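## Task

Each cable passes through the conduit and carries a letter tag on only one of its ends. Take the tag-free ends of cables F and H and seat them fully in the sockets labelled with those same letters on the junction box's side face. Every plug sitting in a wrong socket cancels one correct plug. A plug only counts if it stays put without the robot holding it. Finish by releasing everything and moving the grippers away.

## Robot and tools

Robot: two six-joint arms, left_arm and right_arm, each ending in a two-finger parallel gripper with a wrist camera. The names are not image sides. Bases in the scene frame: left_arm at (-0.007, +0.294, +0.117) m, right_arm at (+0.047, -0.337, +0.117) m, both slightly tilted. Mounting plates and a metal frame behind the arms are fixed obstacles.

Scene frame: origin on the table top midway between the arms. +z is up, +x points out over the table, and left_arm sits on the +y side. All reported gripper positions use this frame, in metres. Printed hand positions can be a little off, especially when an arm is stretched far.

execute_actions(actions, pictures): actions is a list holding at most one item.
- Empty list: nothing is commanded; the current state comes back.
- Move: {"rows": [[14 numbers], ...], "steps": n}. Up to 15 rows and n from 1 to 15 (default 15). Each control step lasts 1/30 s and uses one row; if rows run out, the last one keeps being used.
- Wait: {"steps": n} with n up to 300, counted from the previous result; thinking time is included.
- pictures: true or false decides whether camera images come back (they do by default).
A refused call sends nothing.

Row layout: one list of 14 values, each between -1 and 1, covering both arms even if one stays still. Positions 1-6 are left_arm waist, shoulder, elbow, wrist pitch, wrist yaw, wrist roll; position 7 is the left gripper opening. Positions 8-14 repeat this for right_arm.

Joint values are offsets, not poses. They are measured from the joint angles in the most recent result that listed them, not from the previous row. Before any such result, and for the second or later call in one reply, they are measured from where the arm stands when the action begins. Scale: 1.0 equals 1.202 rad for the waist, 1.258 for the shoulder, 1.238 for the elbow, 2.073 for wrist pitch, and 2.022 for wrist yaw and for wrist roll. Stated joint ranges in radians: waist -2.618 to 3.054, shoulder 0.000 to 3.142, elbow 0.000 to 3.142, wrist pitch -1.571 to 1.571, wrist yaw -1.571 to 1.571, wrist roll -2.094 to 2.094. A request more than 0.036 rad beyond a range is refused. Real ends may differ by up to 0.036 rad. Requests past the real end get clipped there and may trigger "joint sent to its limit". A missing message does not prove more room exists.

All zeros is not a pause: it pulls the arm back to the reference angles. Arms tend to sag, so to hold an arm, restate the offsets to its intended angles in a reply's first call. Use zeros in later calls of that reply, and increase the aim if a joint keeps stopping short.

Gripper opening (positions 7 and 14) is absolute: +1 is fully open (about 0.094 m between pads) and -1 is closed. To keep hold of something, command about 0.03 below the reported grip_measured; a smaller gap gives a gentler grip. Thin parts get less force. Fingers extend along the gripper's +z axis and close along its y axis. The reported hand point lies between the pads, roughly 1 cm behind the fingertips.

Motion: joint speed is capped. Each target is held within a fixed lead of the measured angle: 0.202 rad for the waist, 0.258 for the shoulder, 0.238 for the elbow, 0.573 for wrist pitch, and 0.522 for wrist yaw and roll. Targets that would move a gripper more than 70 mm in one step are scaled back. Between calls, the arms keep heading toward the last row until they settle or a step is HELD. The simulation keeps running while you think.

Result lines:
- State line `left_arm: …` | `right_arm: …`: each gripper's position and quat_wxyz.
- Joint positions / Joint velocities: one block per arm, six joints (rad, rad/s), then pad gap (m, m/s).
- grip_measured: opening on the command scale; each gripper's reading may be off by about 1 mm.
- "joint command not followed": the clearance check altered or blocked targets on some steps.
- HELD: steps where your row was not fully sent.
- "too close": an arm came near another arm or the mount.
- MOTOR HOT: a motor is at 75 °C or above. OVER-TEMPERATURE FAULT: an arm was stopped; at 100 °C it goes limp and falls. Holding loads for long heats the motors.

zoom_image(camera, region): returns an enlarged crop of that camera's latest image. camera is cam_head_left, cam_head_right, cam_left_wrist or cam_right_wrist. region is [x0, y0, x1, y1] in pixels from the top-left corner, at most 504 by 504. Head images are 896x504; wrist images are 504x504. Calibration (intrinsics, distortion, world-to-camera transforms) is supplied for each camera and may be slightly off.

read_manual(section): returns only licence text ("licences"); it does not move anything.

finished_scene(scene): ends scene 1 or 2, grades it, and starts the next. It cannot be undone. Release the plugs and move the grippers away before calling it.

Avoid: knocking anything off the table, dropping or slamming parts, pushing very hard, and letting the arms strike or press each other. Loose objects may occasionally be nudged by outside pushes. Move smoothly.

Each tool is called after "Request:" as name([rows], argument=value, ...), one row to a line, values as JSON.

## Session

Request:
execute_actions(actions=[])

Scene clock: 0.00 s of 6600.00 s.
left_arm: end_effector_position=(-0.0001, +0.6298, +0.3567) grip_measured=+1.000 end_effector_quat_wxyz=(-0.279, +0.957, +0.081, +0.014) | right_arm: end_effector_position=(+0.2419, +0.0545, +0.3712) grip_measured=+1.000 end_effector_quat_wxyz=(+0.354, +0.049, +0.757, +0.546)
Joint positions: left_arm=[ 2.143  1.446  1.448 -1.142  0.536 -1.457  0.094] | right_arm=[1.779 1.454 0.745 0.647 0.678 0.758 0.094]
Joint velocities: left_arm=[-0.002  0.002 -0.022  0.007 -0.037  0.051  0.   ] | right_arm=[ 0.007  0.007 -0.012 -0.051 -0.125  0.022  0.   ]

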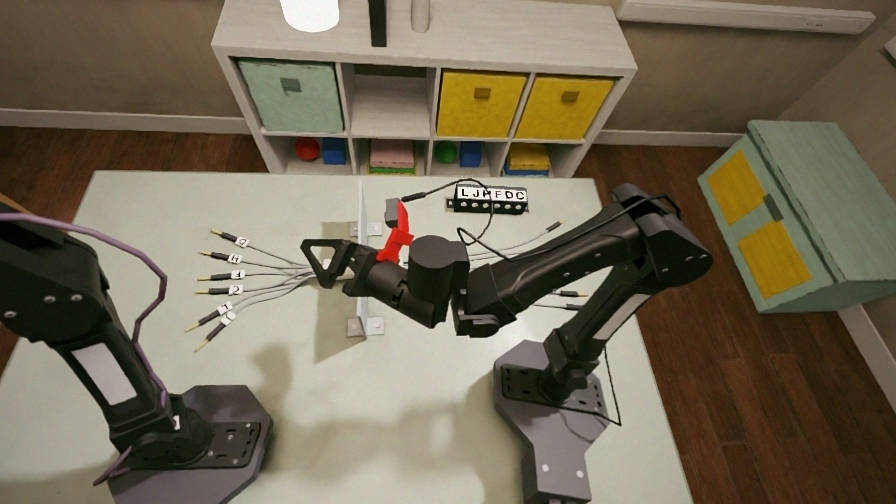

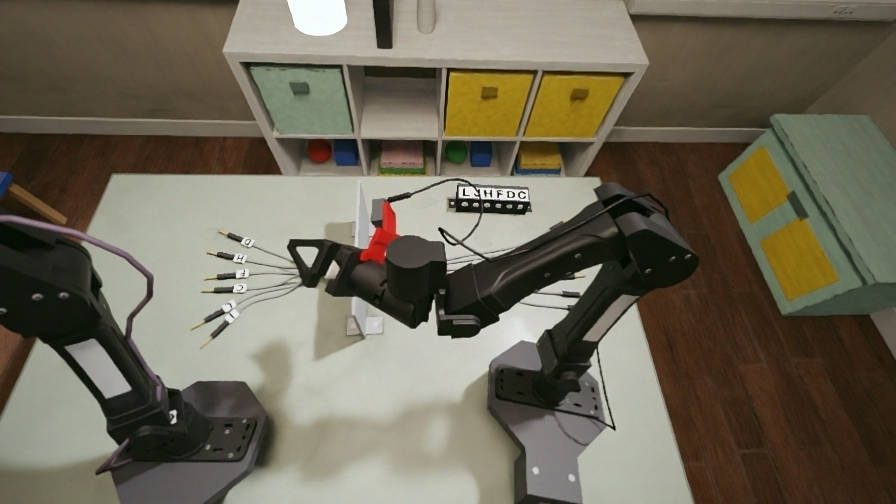

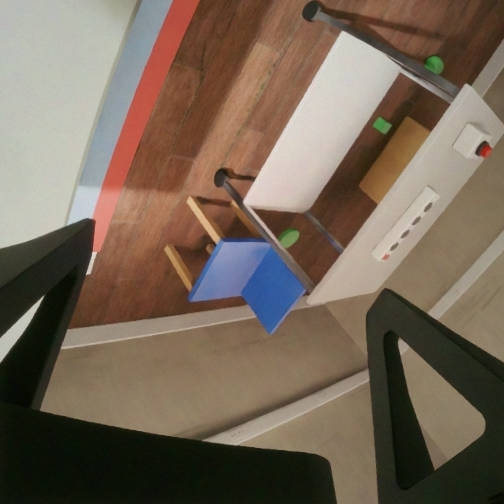

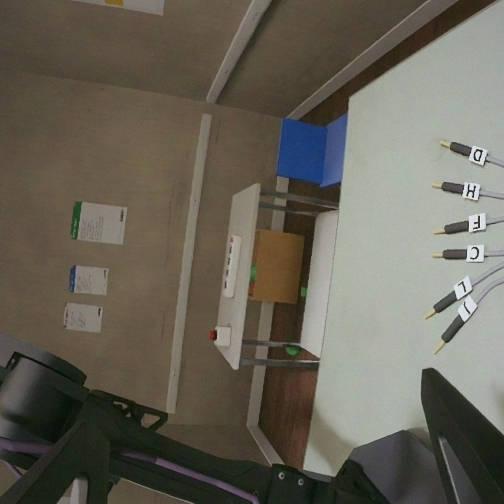

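Request:
execute_actions([
  {"rows":[[0,0,0,0,0,0,1,-1,-0.15,0.2,-0.5,-0.335,-0.375,1]]},
], pictures=false)

Request:
execute_actions([
  {"steps":30},
], pictures=false)

Request:
execute_actions([
  {"rows":[[0,0,0,0,0,0,1,-0.9,0,0,-0.2,0,0,1]]},
], pictures=false)

Request:
execute_actions([
  {"steps":40},
])

Scene clock: 5.63 s of 6600.00 s.
left_arm: end_effector_position=(-0.0001, +0.6298, +0.3567) grip_measured=+1.000 end_effector_quat_wxyz=(-0.279, +0.957, +0.081, +0.014) | right_arm: end_effector_position=(+0.4394, -0.1380, +0.2434) grip_measured=+1.000 end_effector_quat_wxyz=(+0.317, -0.178, +0.904, +0.223)
Joint positions: left_arm=[ 2.143  1.446  1.448 -1.142  0.536 -1.457  0.094] | right_arm=[ 0.803  1.27   0.991 -0.313  0.038  0.048  0.094]
Joint velocities: left_arm=[-0.012 -0.002  0.007 -0.037  0.051  0.022  0.   ] | right_arm=[-2.068 -0.002 -0.017 -0.491 -0.256 -0.286  0.   ]
Steps of this call (steps 1 to 90: nothing new was sent; then 2.13 s passed at rest; steps 91 to 105: all 15 steps of this action). Readings (joint positions):
91: left_arm=[2.143 1.446 1.448 -1.142 0.536 -1.457] | right_arm=[1.756 1.438 0.771 0.565 0.609 0.693]
92: left_arm=[2.143 1.446 1.448 -1.142 0.536 -1.457] | right_arm=[1.708 1.415 0.821 0.425 0.497 0.595]
94: left_arm=[2.143 1.446 1.448 -1.142 0.536 -1.457] | right_arm=[1.575 1.356 0.922 0.210 0.313 0.404]
98: left_arm=[2.143 1.446 1.448 -1.142 0.536 -1.457] | right_arm=[1.296 1.265 0.991 -0.062 0.145 0.183]
105: the state above

Scene clock: 6.63 s of 6600.00 s.
left_arm: end_effector_position=(-0.0001, +0.6298, +0.3567) grip_measured=+1.000 end_effector_quat_wxyz=(-0.279, +0.957, +0.081, +0.014) | right_arm: end_effector_position=(+0.4641, -0.2203, +0.2097) grip_measured=+1.000 end_effector_quat_wxyz=(+0.290, -0.111, +0.938, +0.155)
Joint positions: left_arm=[ 2.143  1.446  1.448 -1.142  0.536 -1.457  0.094] | right_arm=[ 0.561  1.27   0.991 -0.379  0.011  0.011  0.094]
Joint velocities: left_arm=[ 0.007  0.007 -0.012  0.022 -0.022  0.007  0.   ] | right_arm=[-0.002  0.007 -0.012  0.007 -0.095 -0.037  0.   ]
Steps of this call (steps 1 to 30: the robot went on to your last target). Readings (joint positions):
1: left_arm=[2.143 1.446 1.448 -1.142 0.536 -1.457] | right_arm=[0.731 1.270 0.991 -0.325 0.033 0.040]
2: left_arm=[2.143 1.446 1.448 -1.142 0.536 -1.457] | right_arm=[0.663 1.270 0.991 -0.335 0.031 0.035]
4: left_arm=[2.143 1.446 1.448 -1.142 0.536 -1.457] | right_arm=[0.575 1.270 0.991 -0.350 0.036 0.028]
8: left_arm=[2.143 1.446 1.448 -1.142 0.536 -1.457] | right_arm=[0.561 1.270 0.991 -0.369 0.025 0.018]
30: the state above
All arms were judged still, so your last target was given up. Only a new action makes them travel on or press farther. Fingers that are still opening or closing keep moving.

Scene clock: 7.13 s of 6600.00 s.
left_arm: end_effector_position=(-0.0001, +0.6298, +0.3567) grip_measured=+1.000 end_effector_quat_wxyz=(-0.279, +0.957, +0.081, +0.014) | right_arm: end_effector_position=(+0.3464, -0.5246, +0.1455) grip_measured=+1.000 end_effector_quat_wxyz=(+0.081, +0.280, +0.954, -0.066)
Joint positions: left_arm=[ 2.143  1.446  1.448 -1.142  0.536 -1.457  0.094] | right_arm=[-0.376  1.272  0.992 -0.751  0.008  0.011  0.094]
Joint velocities: left_arm=[-0.002 -0.022  0.012 -0.022  0.022  0.022  0.   ] | right_arm=[-2.     0.002 -0.017 -0.066 -0.081 -0.007  0.   ]
Steps of this call (steps 1 to 15: all 15 steps of this action). Readings (joint positions):
1: left_arm=[2.143 1.446 1.448 -1.142 0.536 -1.457] | right_arm=[0.546 1.270 0.992 -0.404 0.001 0.011]
2: left_arm=[2.143 1.446 1.448 -1.142 0.536 -1.457] | right_arm=[0.510 1.270 0.992 -0.450 -0.006 0.011]
4: left_arm=[2.143 1.446 1.448 -1.142 0.536 -1.457] | right_arm=[0.400 1.272 0.992 -0.552 -0.005 0.011]
8: left_arm=[2.143 1.446 1.448 -1.142 0.536 -1.457] | right_arm=[0.123 1.272 0.992 -0.686 0.003 0.011]
15: the state above

Scene clock: 8.47 s of 6600.00 s.
left_arm: end_effector_position=(-0.0001, +0.6298, +0.3567) grip_measured=+1.000 end_effector_quat_wxyz=(-0.279, +0.957, +0.081, +0.014) | right_arm: end_effector_position=(+0.3112, -0.5593, +0.1490) grip_measured=+1.000 end_effector_quat_wxyz=(+0.058, +0.345, +0.932, -0.095)
Joint positions: left_arm=[ 2.143  1.446  1.448 -1.142  0.536 -1.457  0.094] | right_arm=[-0.526  1.272  0.992 -0.782  0.014  0.011  0.094]
Joint velocities: left_arm=[-0.007 -0.002 -0.007  0.037  0.051 -0.125  0.   ] | right_arm=[-0.002  0.007 -0.012 -0.007  0.007 -0.007  0.   ]
Steps of this call (steps 1 to 30: the robot went on to your last target; steps 31 to 40: nothing new was sent). Readings (joint positions):
1: left_arm=[2.143 1.446 1.448 -1.142 0.536 -1.457] | right_arm=[-0.440 1.272 0.992 -0.754 0.011 0.011]
2: left_arm=[2.143 1.446 1.448 -1.142 0.536 -1.457] | right_arm=[-0.488 1.272 0.992 -0.757 0.017 0.011]
4: left_arm=[2.143 1.446 1.448 -1.142 0.536 -1.457] | right_arm=[-0.526 1.272 0.992 -0.765 0.024 0.011]
8: left_arm=[2.143 1.446 1.448 -1.142 0.536 -1.457] | right_arm=[-0.526 1.272 0.992 -0.776 0.018 0.011]
40: the state above
All arms were judged still, so your last target was given up. Only a new action makes them travel on or press farther. Fingers that are still opening or closing keep moving.
camera_calibration (this result's frames):
cam_right_wrist: T_world_to_cam=[[-0.828762, -0.55596, 0.0637342, -0.0594333], [-0.49857, 0.785292, 0.367076, 0.589147], [-0.25413, 0.272443, -0.928005, 0.46635], [0, 0, 0, 1]] pos_world=[0.362988, -0.622748, 0.220301]

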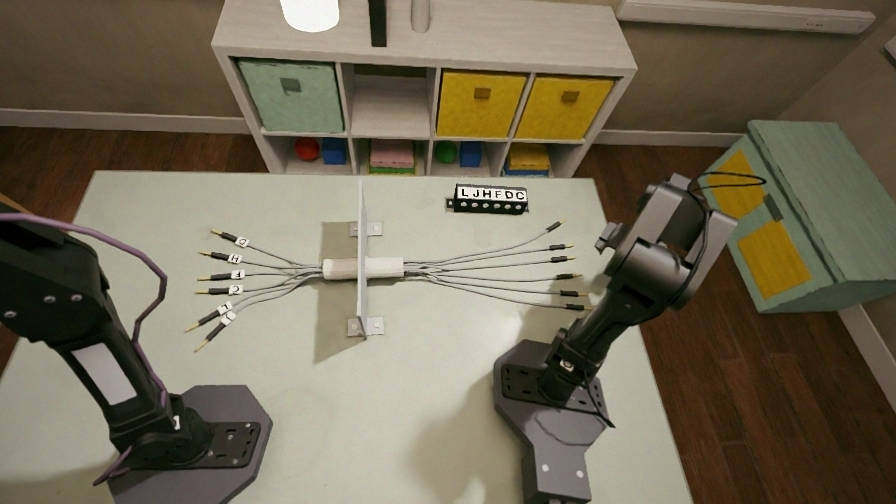

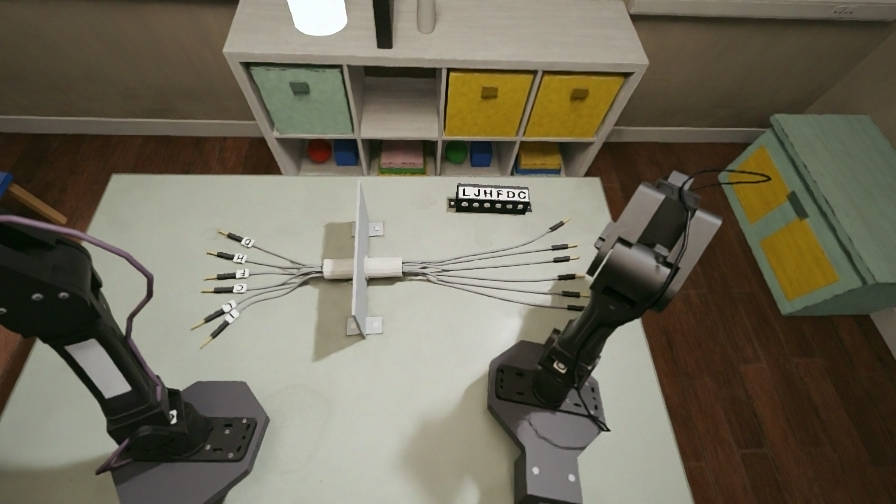

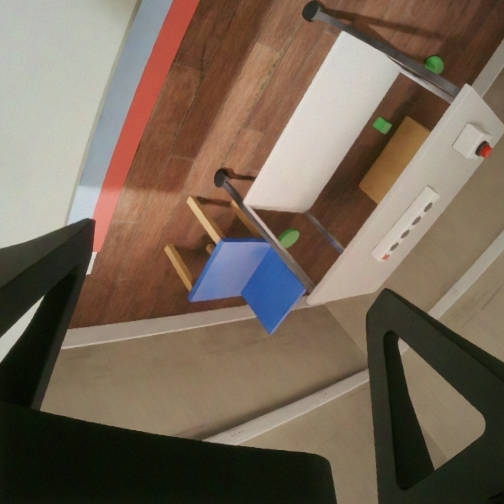

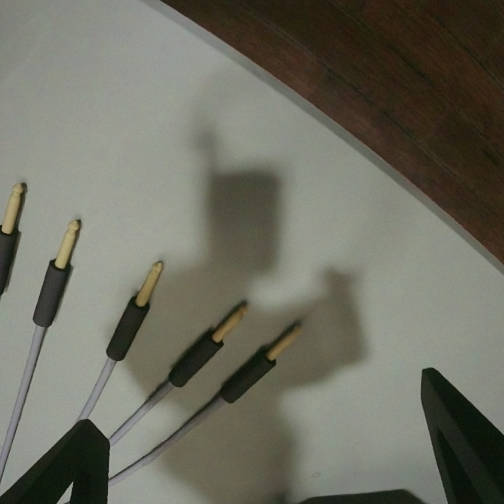

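Request:
zoom_image(camera="cam_head_left", region=[170,210,420,360])

Request:
zoom_image(camera="cam_head_left", region=[400,170,620,330])

Region (170, 210, 420, 360) of cam_head_left's 896x504 image, scaled by 2.016, with more detail than that image has; it fills the top 302 rows of this view, and the rest is white.

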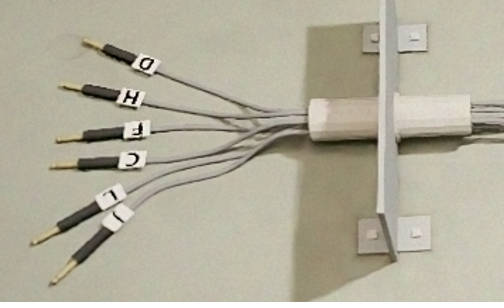

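Region (400, 170, 620, 330) of cam_head_left's 896x504 image, scaled by 2.291, with more detail than that image has; it fills the top 367 rows of this view, and the rest is white.

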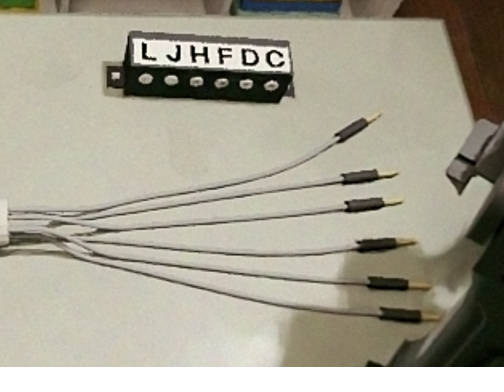

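Request:
execute_actions([
  {"rows":[[-1,0.117,-0.183,0.144,-0.253,0.023,-0.3,0,0,0,0,0,0,1]]},
], pictures=false)

Request:
execute_actions([
  {"steps":12},
], pictures=false)

Request:
execute_actions([
  {"rows":[[-0.595,0,0,0,0,0,-0.3,0,0,0,0,0,0,1]]},
], pictures=false)

Request:
execute_actions([
  {"steps":15},
])

Scene clock: 13.67 s of 6600.00 s.
left_arm: end_effector_position=(+0.1614, +0.6250, +0.1523) grip_measured=-0.298 end_effector_quat_wxyz=(-0.085, +0.948, -0.284, -0.114) | right_arm: end_effector_position=(+0.3112, -0.5593, +0.1490) grip_measured=+1.000 end_effector_quat_wxyz=(+0.058, +0.345, +0.932, -0.095)
Joint positions: left_arm=[ 1.255  1.627  1.213 -0.848  0.065 -1.424  0.033] | right_arm=[-0.526  1.272  0.992 -0.782  0.014  0.011  0.094]
Joint velocities: left_arm=[-2.093 -0.066 -0.007  0.198 -0.125  0.022 -0.001] | right_arm=[-0.022  0.007 -0.007  0.007  0.095  0.051  0.   ]
Steps of this call (steps 1 to 90: nothing new was sent; then 1.70 s passed at rest; steps 91 to 105: all 15 steps of this action). Readings (joint positions):
91: left_arm=[2.130 1.449 1.432 -1.120 0.499 -1.456] | right_arm=[-0.526 1.272 0.992 -0.782 0.014 0.011]
92: left_arm=[2.100 1.451 1.404 -1.078 0.440 -1.453] | right_arm=[-0.526 1.272 0.992 -0.782 0.014 0.011]
94: left_arm=[2.013 1.490 1.336 -1.012 0.334 -1.447] | right_arm=[-0.526 1.272 0.992 -0.782 0.014 0.011]
98: left_arm=[1.763 1.610 1.232 -0.913 0.155 -1.434] | right_arm=[-0.526 1.272 0.992 -0.782 0.014 0.011]
105: the state above

Scene clock: 14.07 s of 6600.00 s.
left_arm: end_effector_position=(+0.2549, +0.5650, +0.1213) grip_measured=-0.298 end_effector_quat_wxyz=(-0.058, +0.896, -0.433, -0.083) | right_arm: end_effector_position=(+0.3112, -0.5593, +0.1490) grip_measured=+1.000 end_effector_quat_wxyz=(+0.058, +0.345, +0.932, -0.095)
Joint positions: left_arm=[ 0.927  1.625  1.213 -0.834  0.051 -1.421  0.033] | right_arm=[-0.526  1.272  0.992 -0.782  0.014  0.011  0.094]
Joint velocities: left_arm=[ 0.076  0.012 -0.002 -0.037 -0.037 -0.022 -0.   ] | right_arm=[ 0.002  0.002 -0.007  0.066 -0.022  0.066  0.   ]
Steps of this call (steps 1 to 12: the robot went on to your last target). Readings (joint positions):
1: left_arm=[1.182 1.626 1.213 -0.843 0.061 -1.423] | right_arm=[-0.526 1.272 0.992 -0.782 0.014 0.011]
2: left_arm=[1.108 1.625 1.213 -0.839 0.057 -1.423] | right_arm=[-0.526 1.272 0.992 -0.782 0.014 0.011]
4: left_arm=[0.978 1.625 1.213 -0.834 0.058 -1.422] | right_arm=[-0.526 1.272 0.992 -0.782 0.014 0.011]
8: left_arm=[0.905 1.625 1.213 -0.834 0.065 -1.421] | right_arm=[-0.526 1.272 0.992 -0.782 0.014 0.011]
12: the state above

Scene clock: 14.57 s of 6600.00 s.
left_arm: end_effector_position=(+0.3716, +0.3240, +0.0878) grip_measured=-0.298 end_effector_quat_wxyz=(+0.028, +0.694, -0.719, +0.023) | right_arm: end_effector_position=(+0.3112, -0.5593, +0.1490) grip_measured=+1.000 end_effector_quat_wxyz=(+0.058, +0.345, +0.932, -0.095)
Joint positions: left_arm=[ 0.179  1.625  1.213 -0.819  0.077 -1.421  0.033] | right_arm=[-0.526  1.272  0.992 -0.782  0.014  0.011  0.094]
Joint velocities: left_arm=[ 0.164  0.007 -0.022 -0.037 -0.11  -0.051  0.   ] | right_arm=[-0.007  0.022  0.002 -0.022 -0.095  0.051  0.   ]
Steps of this call (steps 1 to 15: all 15 steps of this action). Readings (joint positions):
1: left_arm=[0.912 1.625 1.213 -0.834 0.041 -1.421] | right_arm=[-0.526 1.272 0.992 -0.782 0.014 0.011]
2: left_arm=[0.874 1.625 1.213 -0.834 0.033 -1.421] | right_arm=[-0.526 1.272 0.992 -0.782 0.014 0.011]
4: left_arm=[0.750 1.625 1.213 -0.831 0.034 -1.421] | right_arm=[-0.526 1.272 0.992 -0.782 0.014 0.011]
8: left_arm=[0.463 1.625 1.213 -0.822 0.046 -1.421] | right_arm=[-0.526 1.272 0.992 -0.782 0.014 0.011]
15: the state above

Scene clock: 15.07 s of 6600.00 s.
left_arm: end_effector_position=(+0.3706, +0.3347, +0.0877) grip_measured=-0.298 end_effector_quat_wxyz=(+0.022, +0.702, -0.712, +0.015) | right_arm: end_effector_position=(+0.3112, -0.5593, +0.1490) grip_measured=+1.000 end_effector_quat_wxyz=(+0.058, +0.345, +0.932, -0.095)
Joint positions: left_arm=[ 0.204  1.625  1.213 -0.819  0.067 -1.421  0.033] | right_arm=[-0.526  1.272  0.992 -0.782  0.014  0.011  0.094]
Joint velocities: left_arm=[-0.022 -0.007  0.017  0.066 -0.051  0.037 -0.   ] | right_arm=[ 0.037  0.007  0.007 -0.081 -0.051  0.007  0.   ]
Steps of this call (steps 1 to 15: the robot went on to your last target). Readings (joint positions):
1: left_arm=[0.185 1.625 1.213 -0.819 0.076 -1.421] | right_arm=[-0.526 1.272 0.992 -0.782 0.014 0.011]
2: left_arm=[0.192 1.625 1.213 -0.819 0.074 -1.421] | right_arm=[-0.526 1.272 0.992 -0.782 0.014 0.011]
4: left_arm=[0.201 1.625 1.213 -0.819 0.070 -1.421] | right_arm=[-0.526 1.272 0.992 -0.782 0.014 0.011]
8: left_arm=[0.204 1.625 1.213 -0.819 0.067 -1.421] | right_arm=[-0.526 1.272 0.992 -0.782 0.014 0.011]
15: the state above
camera_calibration (this result's frames):
cam_left_wrist: T_world_to_cam=[[0.953485, 0.301439, -0.000238146, -0.457631], [0.232442, -0.734736, 0.637286, 0.113604], [0.191928, -0.607699, -0.770627, 0.314139], [0, 0, 0, 1]] pos_world=[0.349646, 0.412318, 0.169576]
cam_right_wrist: T_world_to_cam=[[-0.828762, -0.55596, 0.0637342, -0.0594333], [-0.49857, 0.785292, 0.367076, 0.589147], [-0.25413, 0.272443, -0.928005, 0.46635], [0, 0, 0, 1]] pos_world=[0.362988, -0.622748, 0.220301]

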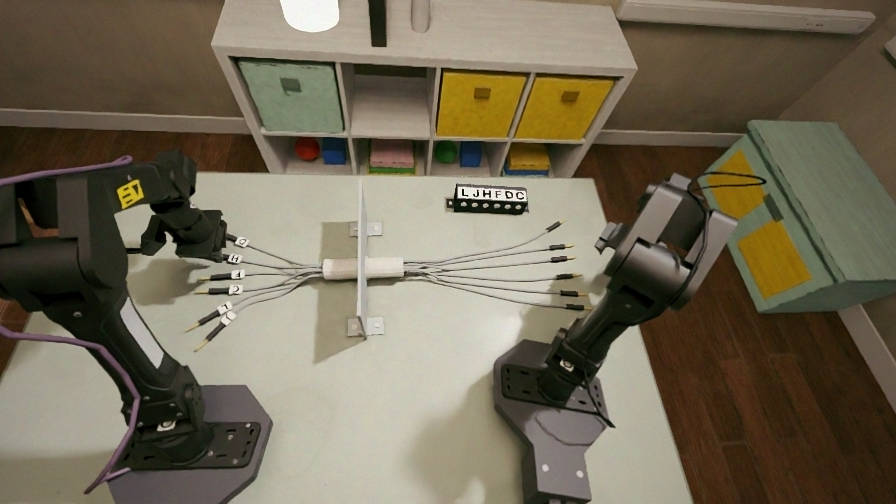

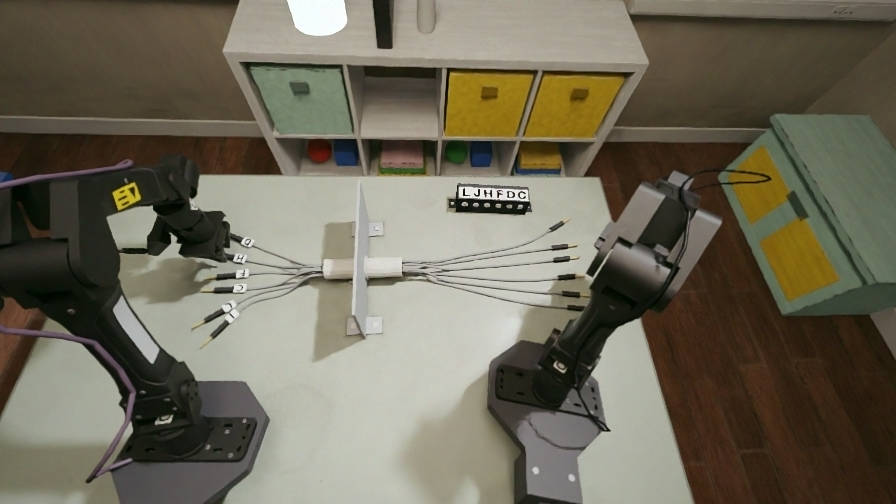

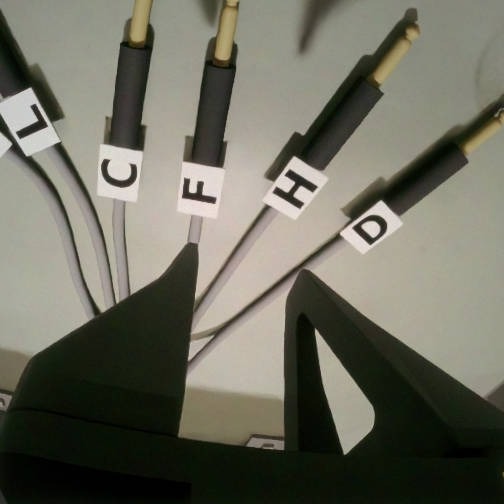

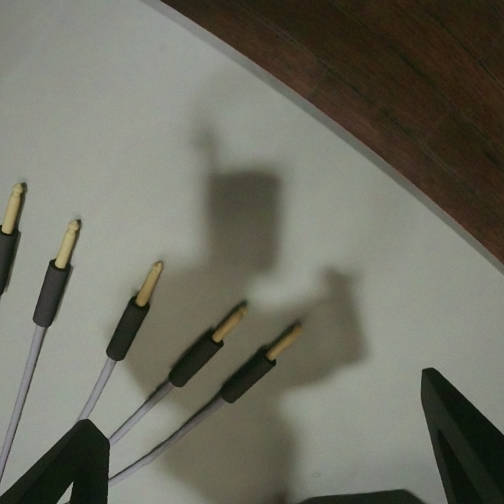

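Request:
execute_actions([
  {"rows":[[0.052,0.095,-0.113,0.125,-0.02,0,-0.3,0,0,0,0,0,0,1]]},
])

Scene clock: 18.13 s of 6600.00 s.
left_arm: end_effector_position=(+0.3458, +0.3588, +0.0160) grip_measured=-0.298 end_effector_quat_wxyz=(+0.025, +0.722, -0.691, -0.013) | right_arm: end_effector_position=(+0.3112, -0.5593, +0.1490) grip_measured=+1.000 end_effector_quat_wxyz=(+0.058, +0.345, +0.932, -0.095)
Joint positions: left_arm=[ 0.263  1.765  1.073 -0.58   0.044 -1.421  0.033] | right_arm=[-0.526  1.272  0.992 -0.782  0.014  0.011  0.094]
Joint velocities: left_arm=[-0.002 -0.002  0.012  0.051 -0.022  0.066 -0.001] | right_arm=[-0.002  0.002 -0.027 -0.037 -0.051 -0.081  0.   ]
Steps of this call (steps 1 to 15: the robot went on to your last target; steps 16 to 77: nothing new was sent; steps 78 to 92: all 15 steps of this action). Readings (joint positions):
78: left_arm=[0.208 1.630 1.196 -0.788 0.066 -1.421] | right_arm=[-0.526 1.272 0.992 -0.782 0.014 0.011]
79: left_arm=[0.217 1.639 1.169 -0.730 0.065 -1.421] | right_arm=[-0.526 1.272 0.992 -0.782 0.014 0.011]
81: left_arm=[0.242 1.691 1.121 -0.660 0.056 -1.421] | right_arm=[-0.526 1.272 0.992 -0.782 0.014 0.011]
85: left_arm=[0.263 1.765 1.074 -0.614 0.046 -1.421] | right_arm=[-0.526 1.272 0.992 -0.782 0.014 0.011]
92: the state above
camera_calibration (this result's frames):
cam_left_wrist: T_world_to_cam=[[0.934471, 0.354605, -0.0319177, -0.453287], [0.302201, -0.742575, 0.59771, 0.162076], [0.18825, -0.568188, -0.801077, 0.265902], [0, 0, 0, 1]] pos_world=[0.324548, 0.432174, 0.101666]
cam_right_wrist: T_world_to_cam=[[-0.828762, -0.55596, 0.0637342, -0.0594333], [-0.49857, 0.785292, 0.367076, 0.589147], [-0.25413, 0.272443, -0.928005, 0.46635], [0, 0, 0, 1]] pos_world=[0.362988, -0.622748, 0.220301]

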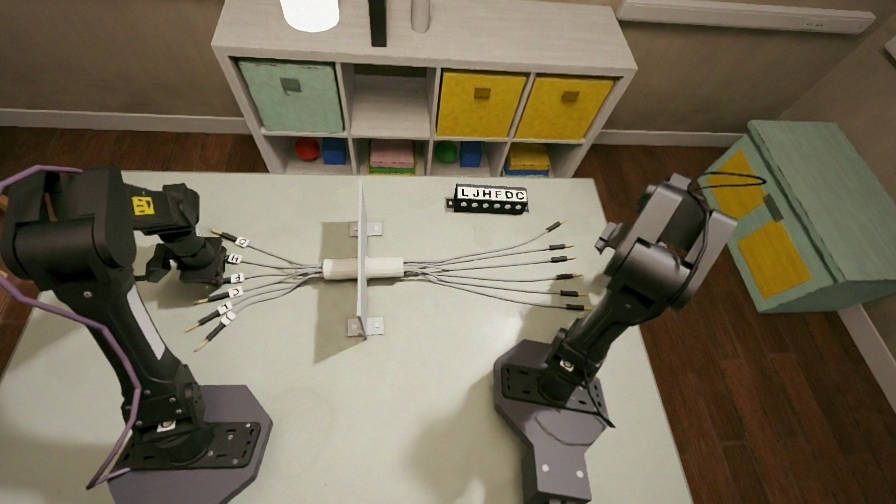

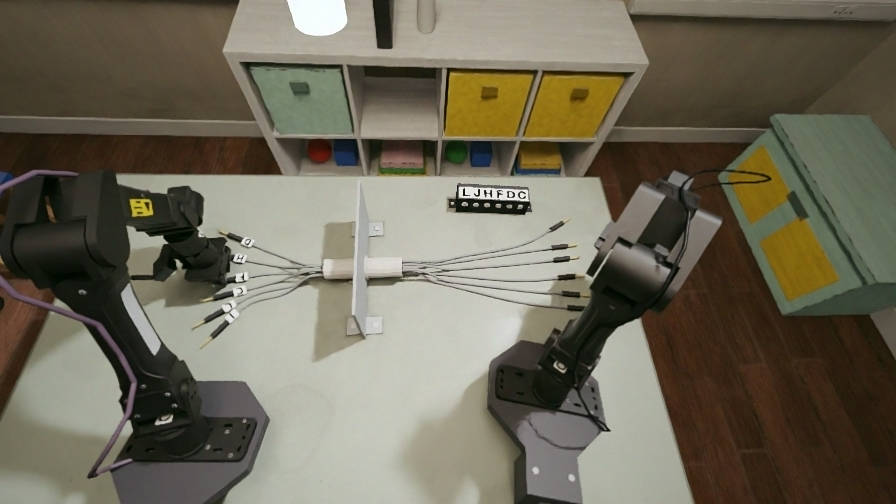

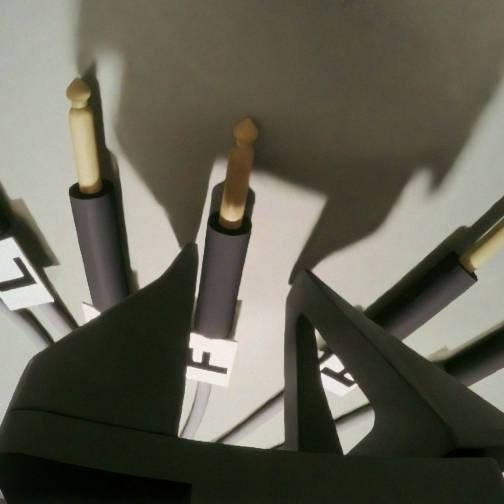

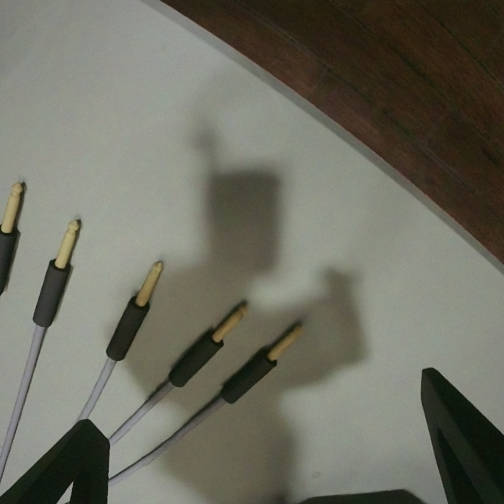

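Request:
execute_actions([
  {"rows":[[0,0.006,-0.013,0.011,0,0,-0.3,0,0,0,0,0,0,1],[0,0.006,-0.013,0.011,0,0,-0.3,0,0,0,0,0,0,1],[0,0.006,-0.013,0.011,0,0,-0.3,0,0,0,0,0,0,1],[0,0.006,-0.013,0.011,0,0,-0.3,0,0,0,0,0,0,1],[0,0.006,-0.013,0.011,0,0,-0.3,0,0,0,0,0,0,1],[0,0.006,-0.013,0.011,0,0,-0.3,0,0,0,0,0,0,1],[0,0.006,-0.013,0.011,0,0,-0.85,0,0,0,0,0,0,1]]},
])

Scene clock: 19.37 s of 6600.00 s.
left_arm: end_effector_position=(+0.3487, +0.3590, +0.0159) grip_measured=-0.767 end_effector_quat_wxyz=(+0.020, +0.722, -0.692, -0.009) | right_arm: end_effector_position=(+0.3112, -0.5593, +0.1490) grip_measured=+1.000 end_effector_quat_wxyz=(+0.058, +0.345, +0.932, -0.095)
Joint positions: left_arm=[ 0.263  1.765  1.073 -0.569  0.045 -1.421  0.011] | right_arm=[-0.526  1.272  0.992 -0.782  0.014  0.011  0.094]
Joint velocities: left_arm=[-0.007 -0.012  0.012  0.066 -0.007  0.007 -0.001] | right_arm=[-0.007 -0.007  0.017  0.007 -0.037 -0.022  0.   ]
Steps of this call (steps 1 to 15: the robot went on to your last target; steps 16 to 22: nothing new was sent; steps 23 to 37: all 15 steps of this action). Readings (joint positions):
23: left_arm=[0.263 1.765 1.073 -0.572 0.043 -1.421] | right_arm=[-0.526 1.272 0.992 -0.782 0.014 0.011]
24: left_arm=[0.263 1.765 1.073 -0.572 0.044 -1.421] | right_arm=[-0.526 1.272 0.992 -0.782 0.014 0.011]
26: left_arm=[0.263 1.765 1.073 -0.571 0.044 -1.421] | right_arm=[-0.526 1.272 0.992 -0.782 0.014 0.011]
30: left_arm=[0.263 1.765 1.073 -0.571 0.045 -1.421] | right_arm=[-0.526 1.272 0.992 -0.782 0.014 0.011]
37: the state above
camera_calibration (this result's frames):
cam_left_wrist: T_world_to_cam=[[0.934898, 0.354301, -0.0209111, -0.456257], [0.295042, -0.74308, 0.600651, 0.164139], [0.197272, -0.567717, -0.799238, 0.262066], [0, 0, 0, 1]] pos_world=[0.326427, 0.4324, 0.101322]
cam_right_wrist: T_world_to_cam=[[-0.828762, -0.55596, 0.0637342, -0.0594333], [-0.49857, 0.785292, 0.367076, 0.589147], [-0.25413, 0.272443, -0.928005, 0.46635], [0, 0, 0, 1]] pos_world=[0.362988, -0.622748, 0.220301]

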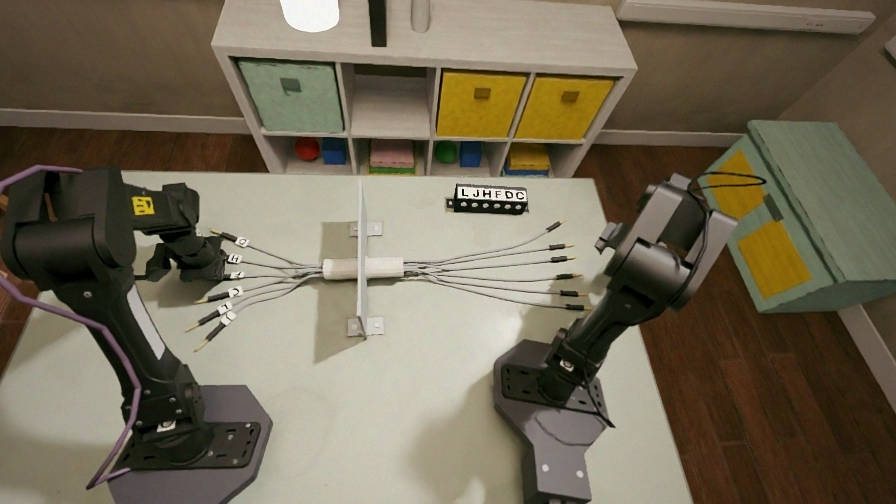

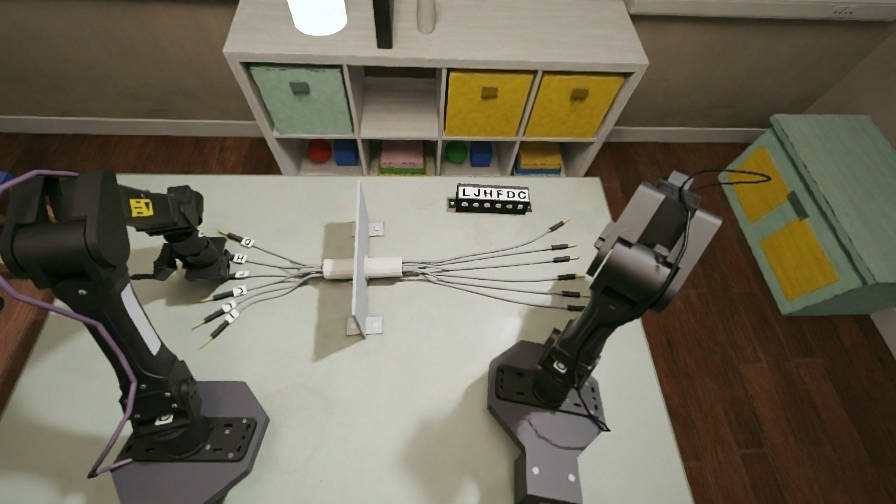

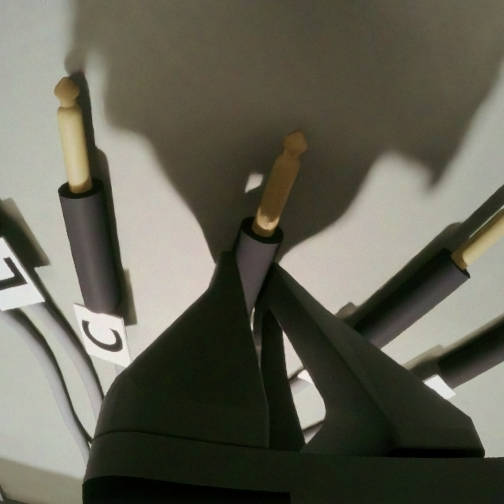

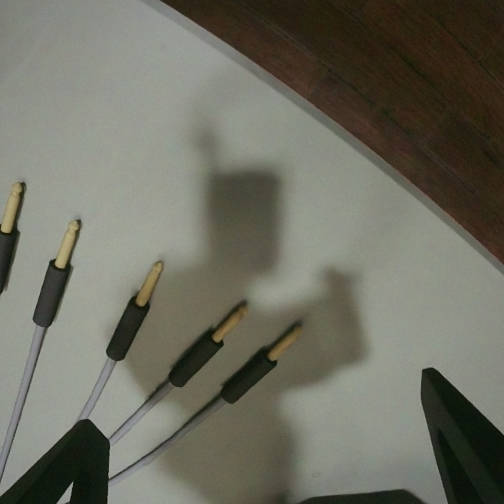

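Request:
execute_actions([
  {"rows":[[0.05,0,0.01,0,0,0,-0.8,0,0,0,0,0,0,1],[0.1,0,0.01,0,0,0,-0.8,0,0,0,0,0,0,1],[0.15,0,0.01,0,0,0,-0.8,0,0,0,0,0,0,1],[0.2,0,0.01,0,0,0,-0.8,0,0,0,0,0,0,1]]},
])

Scene clock: 20.50 s of 6600.00 s.
left_arm: end_effector_position=(+0.3227, +0.4466, +0.0226) grip_measured=-0.768 end_effector_quat_wxyz=(-0.005, +0.798, -0.602, -0.037) | right_arm: end_effector_position=(+0.3112, -0.5593, +0.1490) grip_measured=+1.000 end_effector_quat_wxyz=(+0.058, +0.345, +0.932, -0.095)
Joint positions: left_arm=[ 0.512  1.765  1.073 -0.569  0.052 -1.421  0.011] | right_arm=[-0.526  1.272  0.992 -0.782  0.014  0.011  0.094]
Joint velocities: left_arm=[-0.002 -0.002 -0.017 -0.11  -0.007  0.007 -0.001] | right_arm=[-0.007 -0.012 -0.022 -0.007 -0.037 -0.095  0.   ]
Steps of this call (steps 1 to 15: the robot went on to your last target; steps 16 to 19: nothing new was sent; steps 20 to 34: all 15 steps of this action). Readings (joint positions):
20: left_arm=[0.267 1.765 1.073 -0.569 0.048 -1.421] | right_arm=[-0.526 1.272 0.992 -0.782 0.014 0.011]
21: left_arm=[0.280 1.765 1.073 -0.569 0.055 -1.421] | right_arm=[-0.526 1.272 0.992 -0.782 0.014 0.011]
23: left_arm=[0.349 1.765 1.073 -0.569 0.074 -1.421] | right_arm=[-0.526 1.272 0.992 -0.782 0.014 0.011]
27: left_arm=[0.509 1.765 1.073 -0.569 0.060 -1.421] | right_arm=[-0.526 1.272 0.992 -0.782 0.014 0.011]
34: the state above
camera_calibration (this result's frames):
cam_left_wrist: T_world_to_cam=[[0.827471, 0.561406, 0.0107127, -0.521405], [0.467644, -0.699583, 0.54027, 0.15905], [0.310805, -0.442049, -0.841423, 0.230414], [0, 0, 0, 1]] pos_world=[0.285455, 0.505843, 0.113531]
cam_right_wrist: T_world_to_cam=[[-0.828762, -0.55596, 0.0637342, -0.0594333], [-0.49857, 0.785292, 0.367076, 0.589147], [-0.25413, 0.272443, -0.928005, 0.46635], [0, 0, 0, 1]] pos_world=[0.362988, -0.622748, 0.220301]

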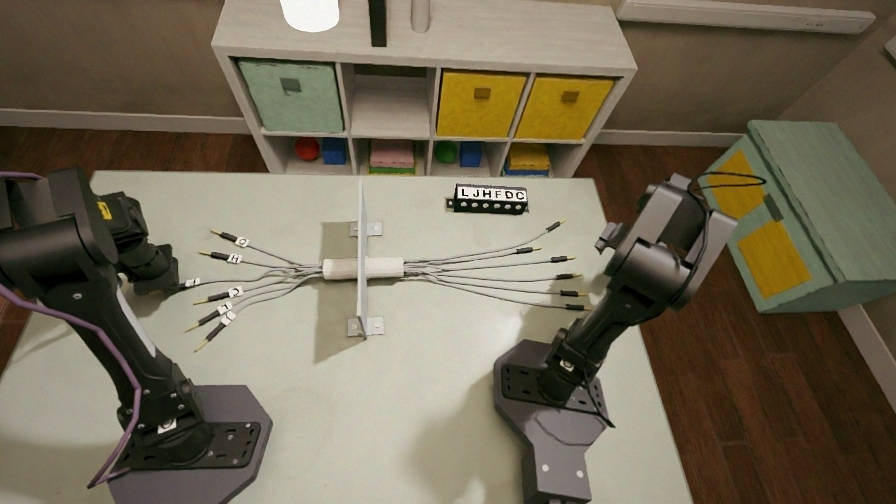

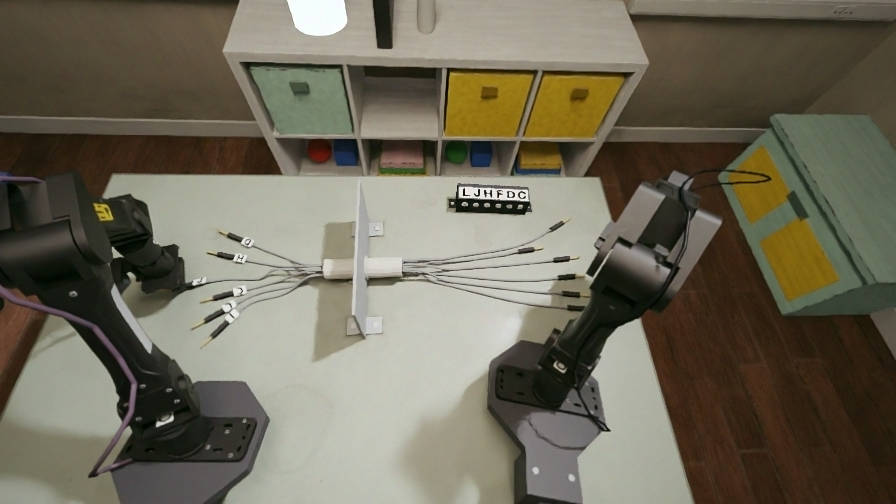

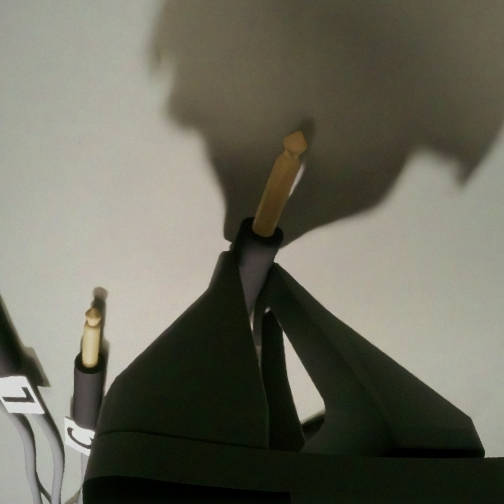

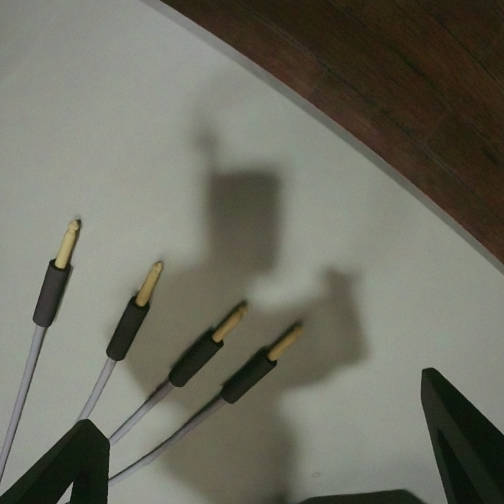

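Request:
execute_actions([
  {"rows":[[0,0,0,0,0,0,-0.3,0,0,0,0,0,0,1],[0,0,0,0,0,0,-0.3,0,0,0,0,0,0,1],[0,0,0,0,0,0,-0.3,0,0,0,0,0,0,1],[0,0,0,0,0,0,-0.3,0,0,0,0,0,0,1],[0,0,0.15,-0.07,0,0,-0.3,0,0,0,0,0,0,1],[0,0,0.2,-0.1,0,0.1,-0.3,0,0,0,0,0,0,1],[0,0.02,0.284,-0.143,0,0.2,-0.3,0,0,0,0,0,0,1],[0,0.044,0.284,-0.143,0,0.336,-0.3,0,0,0,0,0,0,1],[-0.1,0.044,0.284,-0.143,0,0.336,-0.3,0,0,0,0,0,0,1],[-0.224,0.044,0.284,-0.143,0,0.336,-0.3,0,0,0,0,0,0,1]]},
], pictures=false)

Request:
execute_actions([
  {"steps":10},
])

Scene clock: 24.27 s of 6600.00 s.
left_arm: end_effector_position=(+0.4296, +0.3661, +0.0698) grip_measured=-0.302 end_effector_quat_wxyz=(+0.021, -0.498, +0.867, -0.019) | right_arm: end_effector_position=(+0.3112, -0.5593, +0.1490) grip_measured=+1.000 end_effector_quat_wxyz=(+0.058, +0.345, +0.932, -0.095)
Joint positions: left_arm=[ 0.251  1.812  1.423 -0.776  0.054 -0.866  0.033] | right_arm=[-0.526  1.272  0.992 -0.782  0.014  0.011  0.094]
Joint velocities: left_arm=[-1.082  0.046  0.017 -0.418  0.242  0.755  0.001] | right_arm=[-0.002 -0.007 -0.002  0.007 -0.007  0.037  0.   ]
Steps of this call (steps 1 to 15: the robot went on to your last target; steps 16 to 90: nothing new was sent; then 0.27 s passed at rest; steps 91 to 105: all 15 steps of this action). Readings (joint positions):
91: left_arm=[0.511 1.765 1.073 -0.569 0.052 -1.421] | right_arm=[-0.526 1.272 0.992 -0.782 0.014 0.011]
92: left_arm=[0.511 1.765 1.073 -0.569 0.053 -1.421] | right_arm=[-0.526 1.272 0.992 -0.782 0.014 0.011]
94: left_arm=[0.511 1.765 1.073 -0.569 0.054 -1.421] | right_arm=[-0.526 1.272 0.992 -0.782 0.014 0.011]
98: left_arm=[0.511 1.807 1.282 -0.740 0.055 -1.245] | right_arm=[-0.526 1.272 0.992 -0.782 0.014 0.011]
105: the state above

Scene clock: 24.60 s of 6600.00 s.
left_arm: end_effector_position=(+0.4144, +0.3551, +0.0676) grip_measured=-0.302 end_effector_quat_wxyz=(-0.014, -0.449, +0.893, -0.015) | right_arm: end_effector_position=(+0.3112, -0.5593, +0.1490) grip_measured=+1.000 end_effector_quat_wxyz=(+0.058, +0.345, +0.932, -0.095)
Joint positions: left_arm=[ 0.236  1.816  1.423 -0.84   0.065 -0.764  0.033] | right_arm=[-0.526  1.272  0.992 -0.782  0.014  0.011  0.094]
Joint velocities: left_arm=[ 0.022 -0.002 -0.007 -0.022 -0.081  0.139  0.   ] | right_arm=[-0.012 -0.007 -0.007 -0.037  0.081 -0.007  0.   ]
Steps of this call (steps 1 to 10: the robot went on to your last target). Readings (joint positions):
1: left_arm=[0.222 1.813 1.423 -0.789 0.062 -0.842] | right_arm=[-0.526 1.272 0.992 -0.782 0.014 0.011]
2: left_arm=[0.206 1.815 1.423 -0.800 0.068 -0.823] | right_arm=[-0.526 1.272 0.992 -0.782 0.014 0.011]
4: left_arm=[0.205 1.816 1.423 -0.819 0.072 -0.797] | right_arm=[-0.526 1.272 0.992 -0.782 0.014 0.011]
8: left_arm=[0.232 1.816 1.423 -0.836 0.068 -0.771] | right_arm=[-0.526 1.272 0.992 -0.782 0.014 0.011]
10: the state above
camera_calibration (this result's frames):
cam_left_wrist: T_world_to_cam=[[0.949104, -0.313832, 0.0266569, -0.28713], [-0.25919, -0.730154, 0.632215, 0.333649], [-0.178946, -0.606947, -0.774335, 0.456351], [0, 0, 0, 1]] pos_world=[0.440657, 0.430485, 0.150085]
cam_right_wrist: T_world_to_cam=[[-0.828762, -0.55596, 0.0637342, -0.0594333], [-0.49857, 0.785292, 0.367076, 0.589147], [-0.25413, 0.272443, -0.928005, 0.46635], [0, 0, 0, 1]] pos_world=[0.362988, -0.622748, 0.220301]

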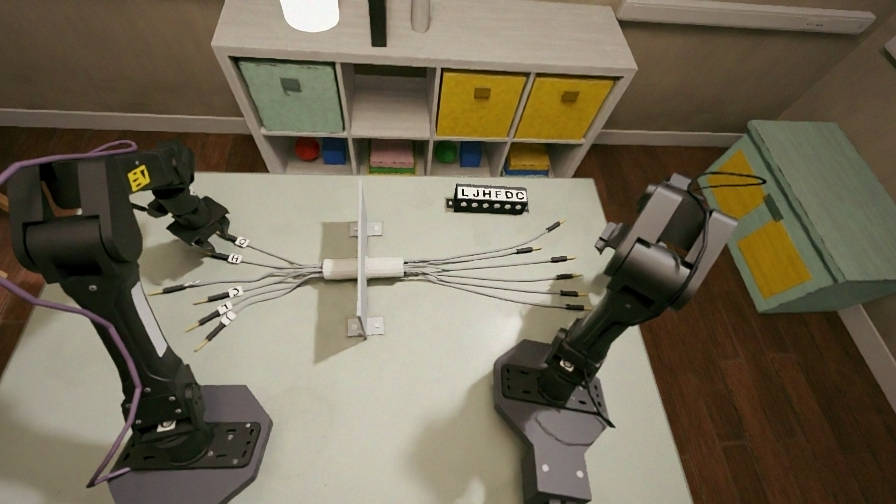

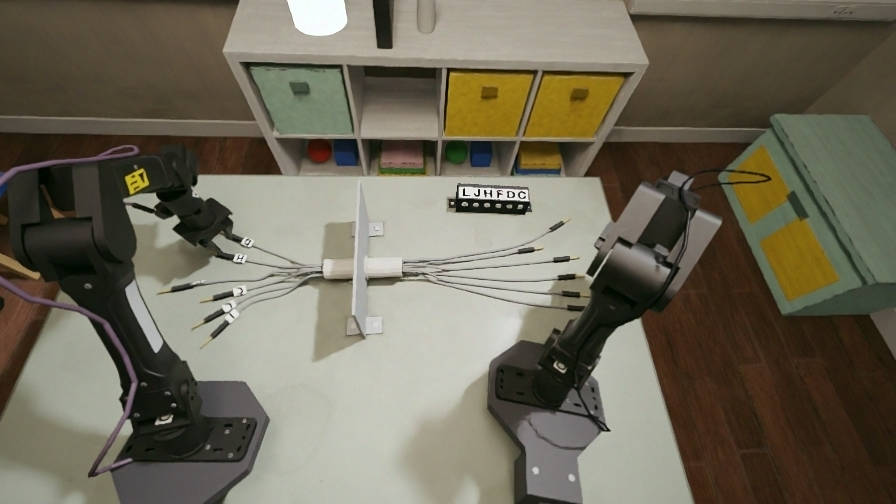

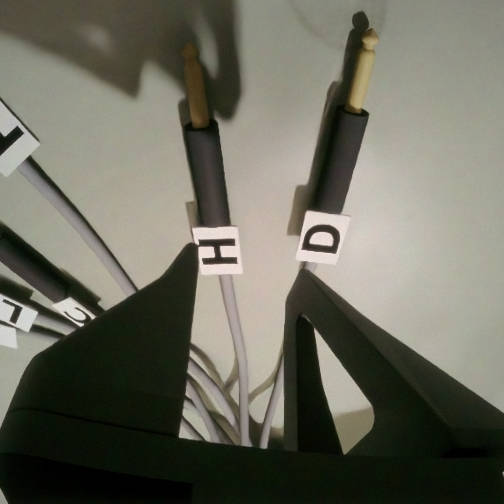

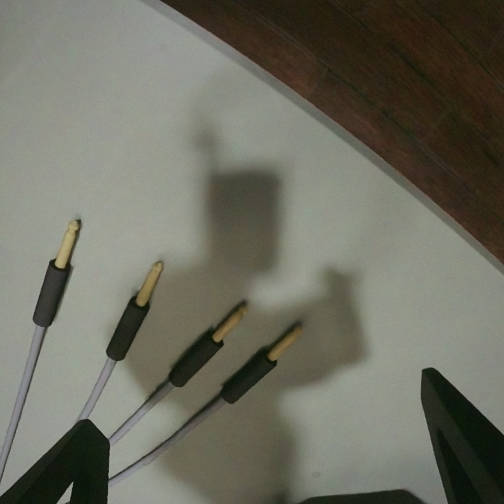

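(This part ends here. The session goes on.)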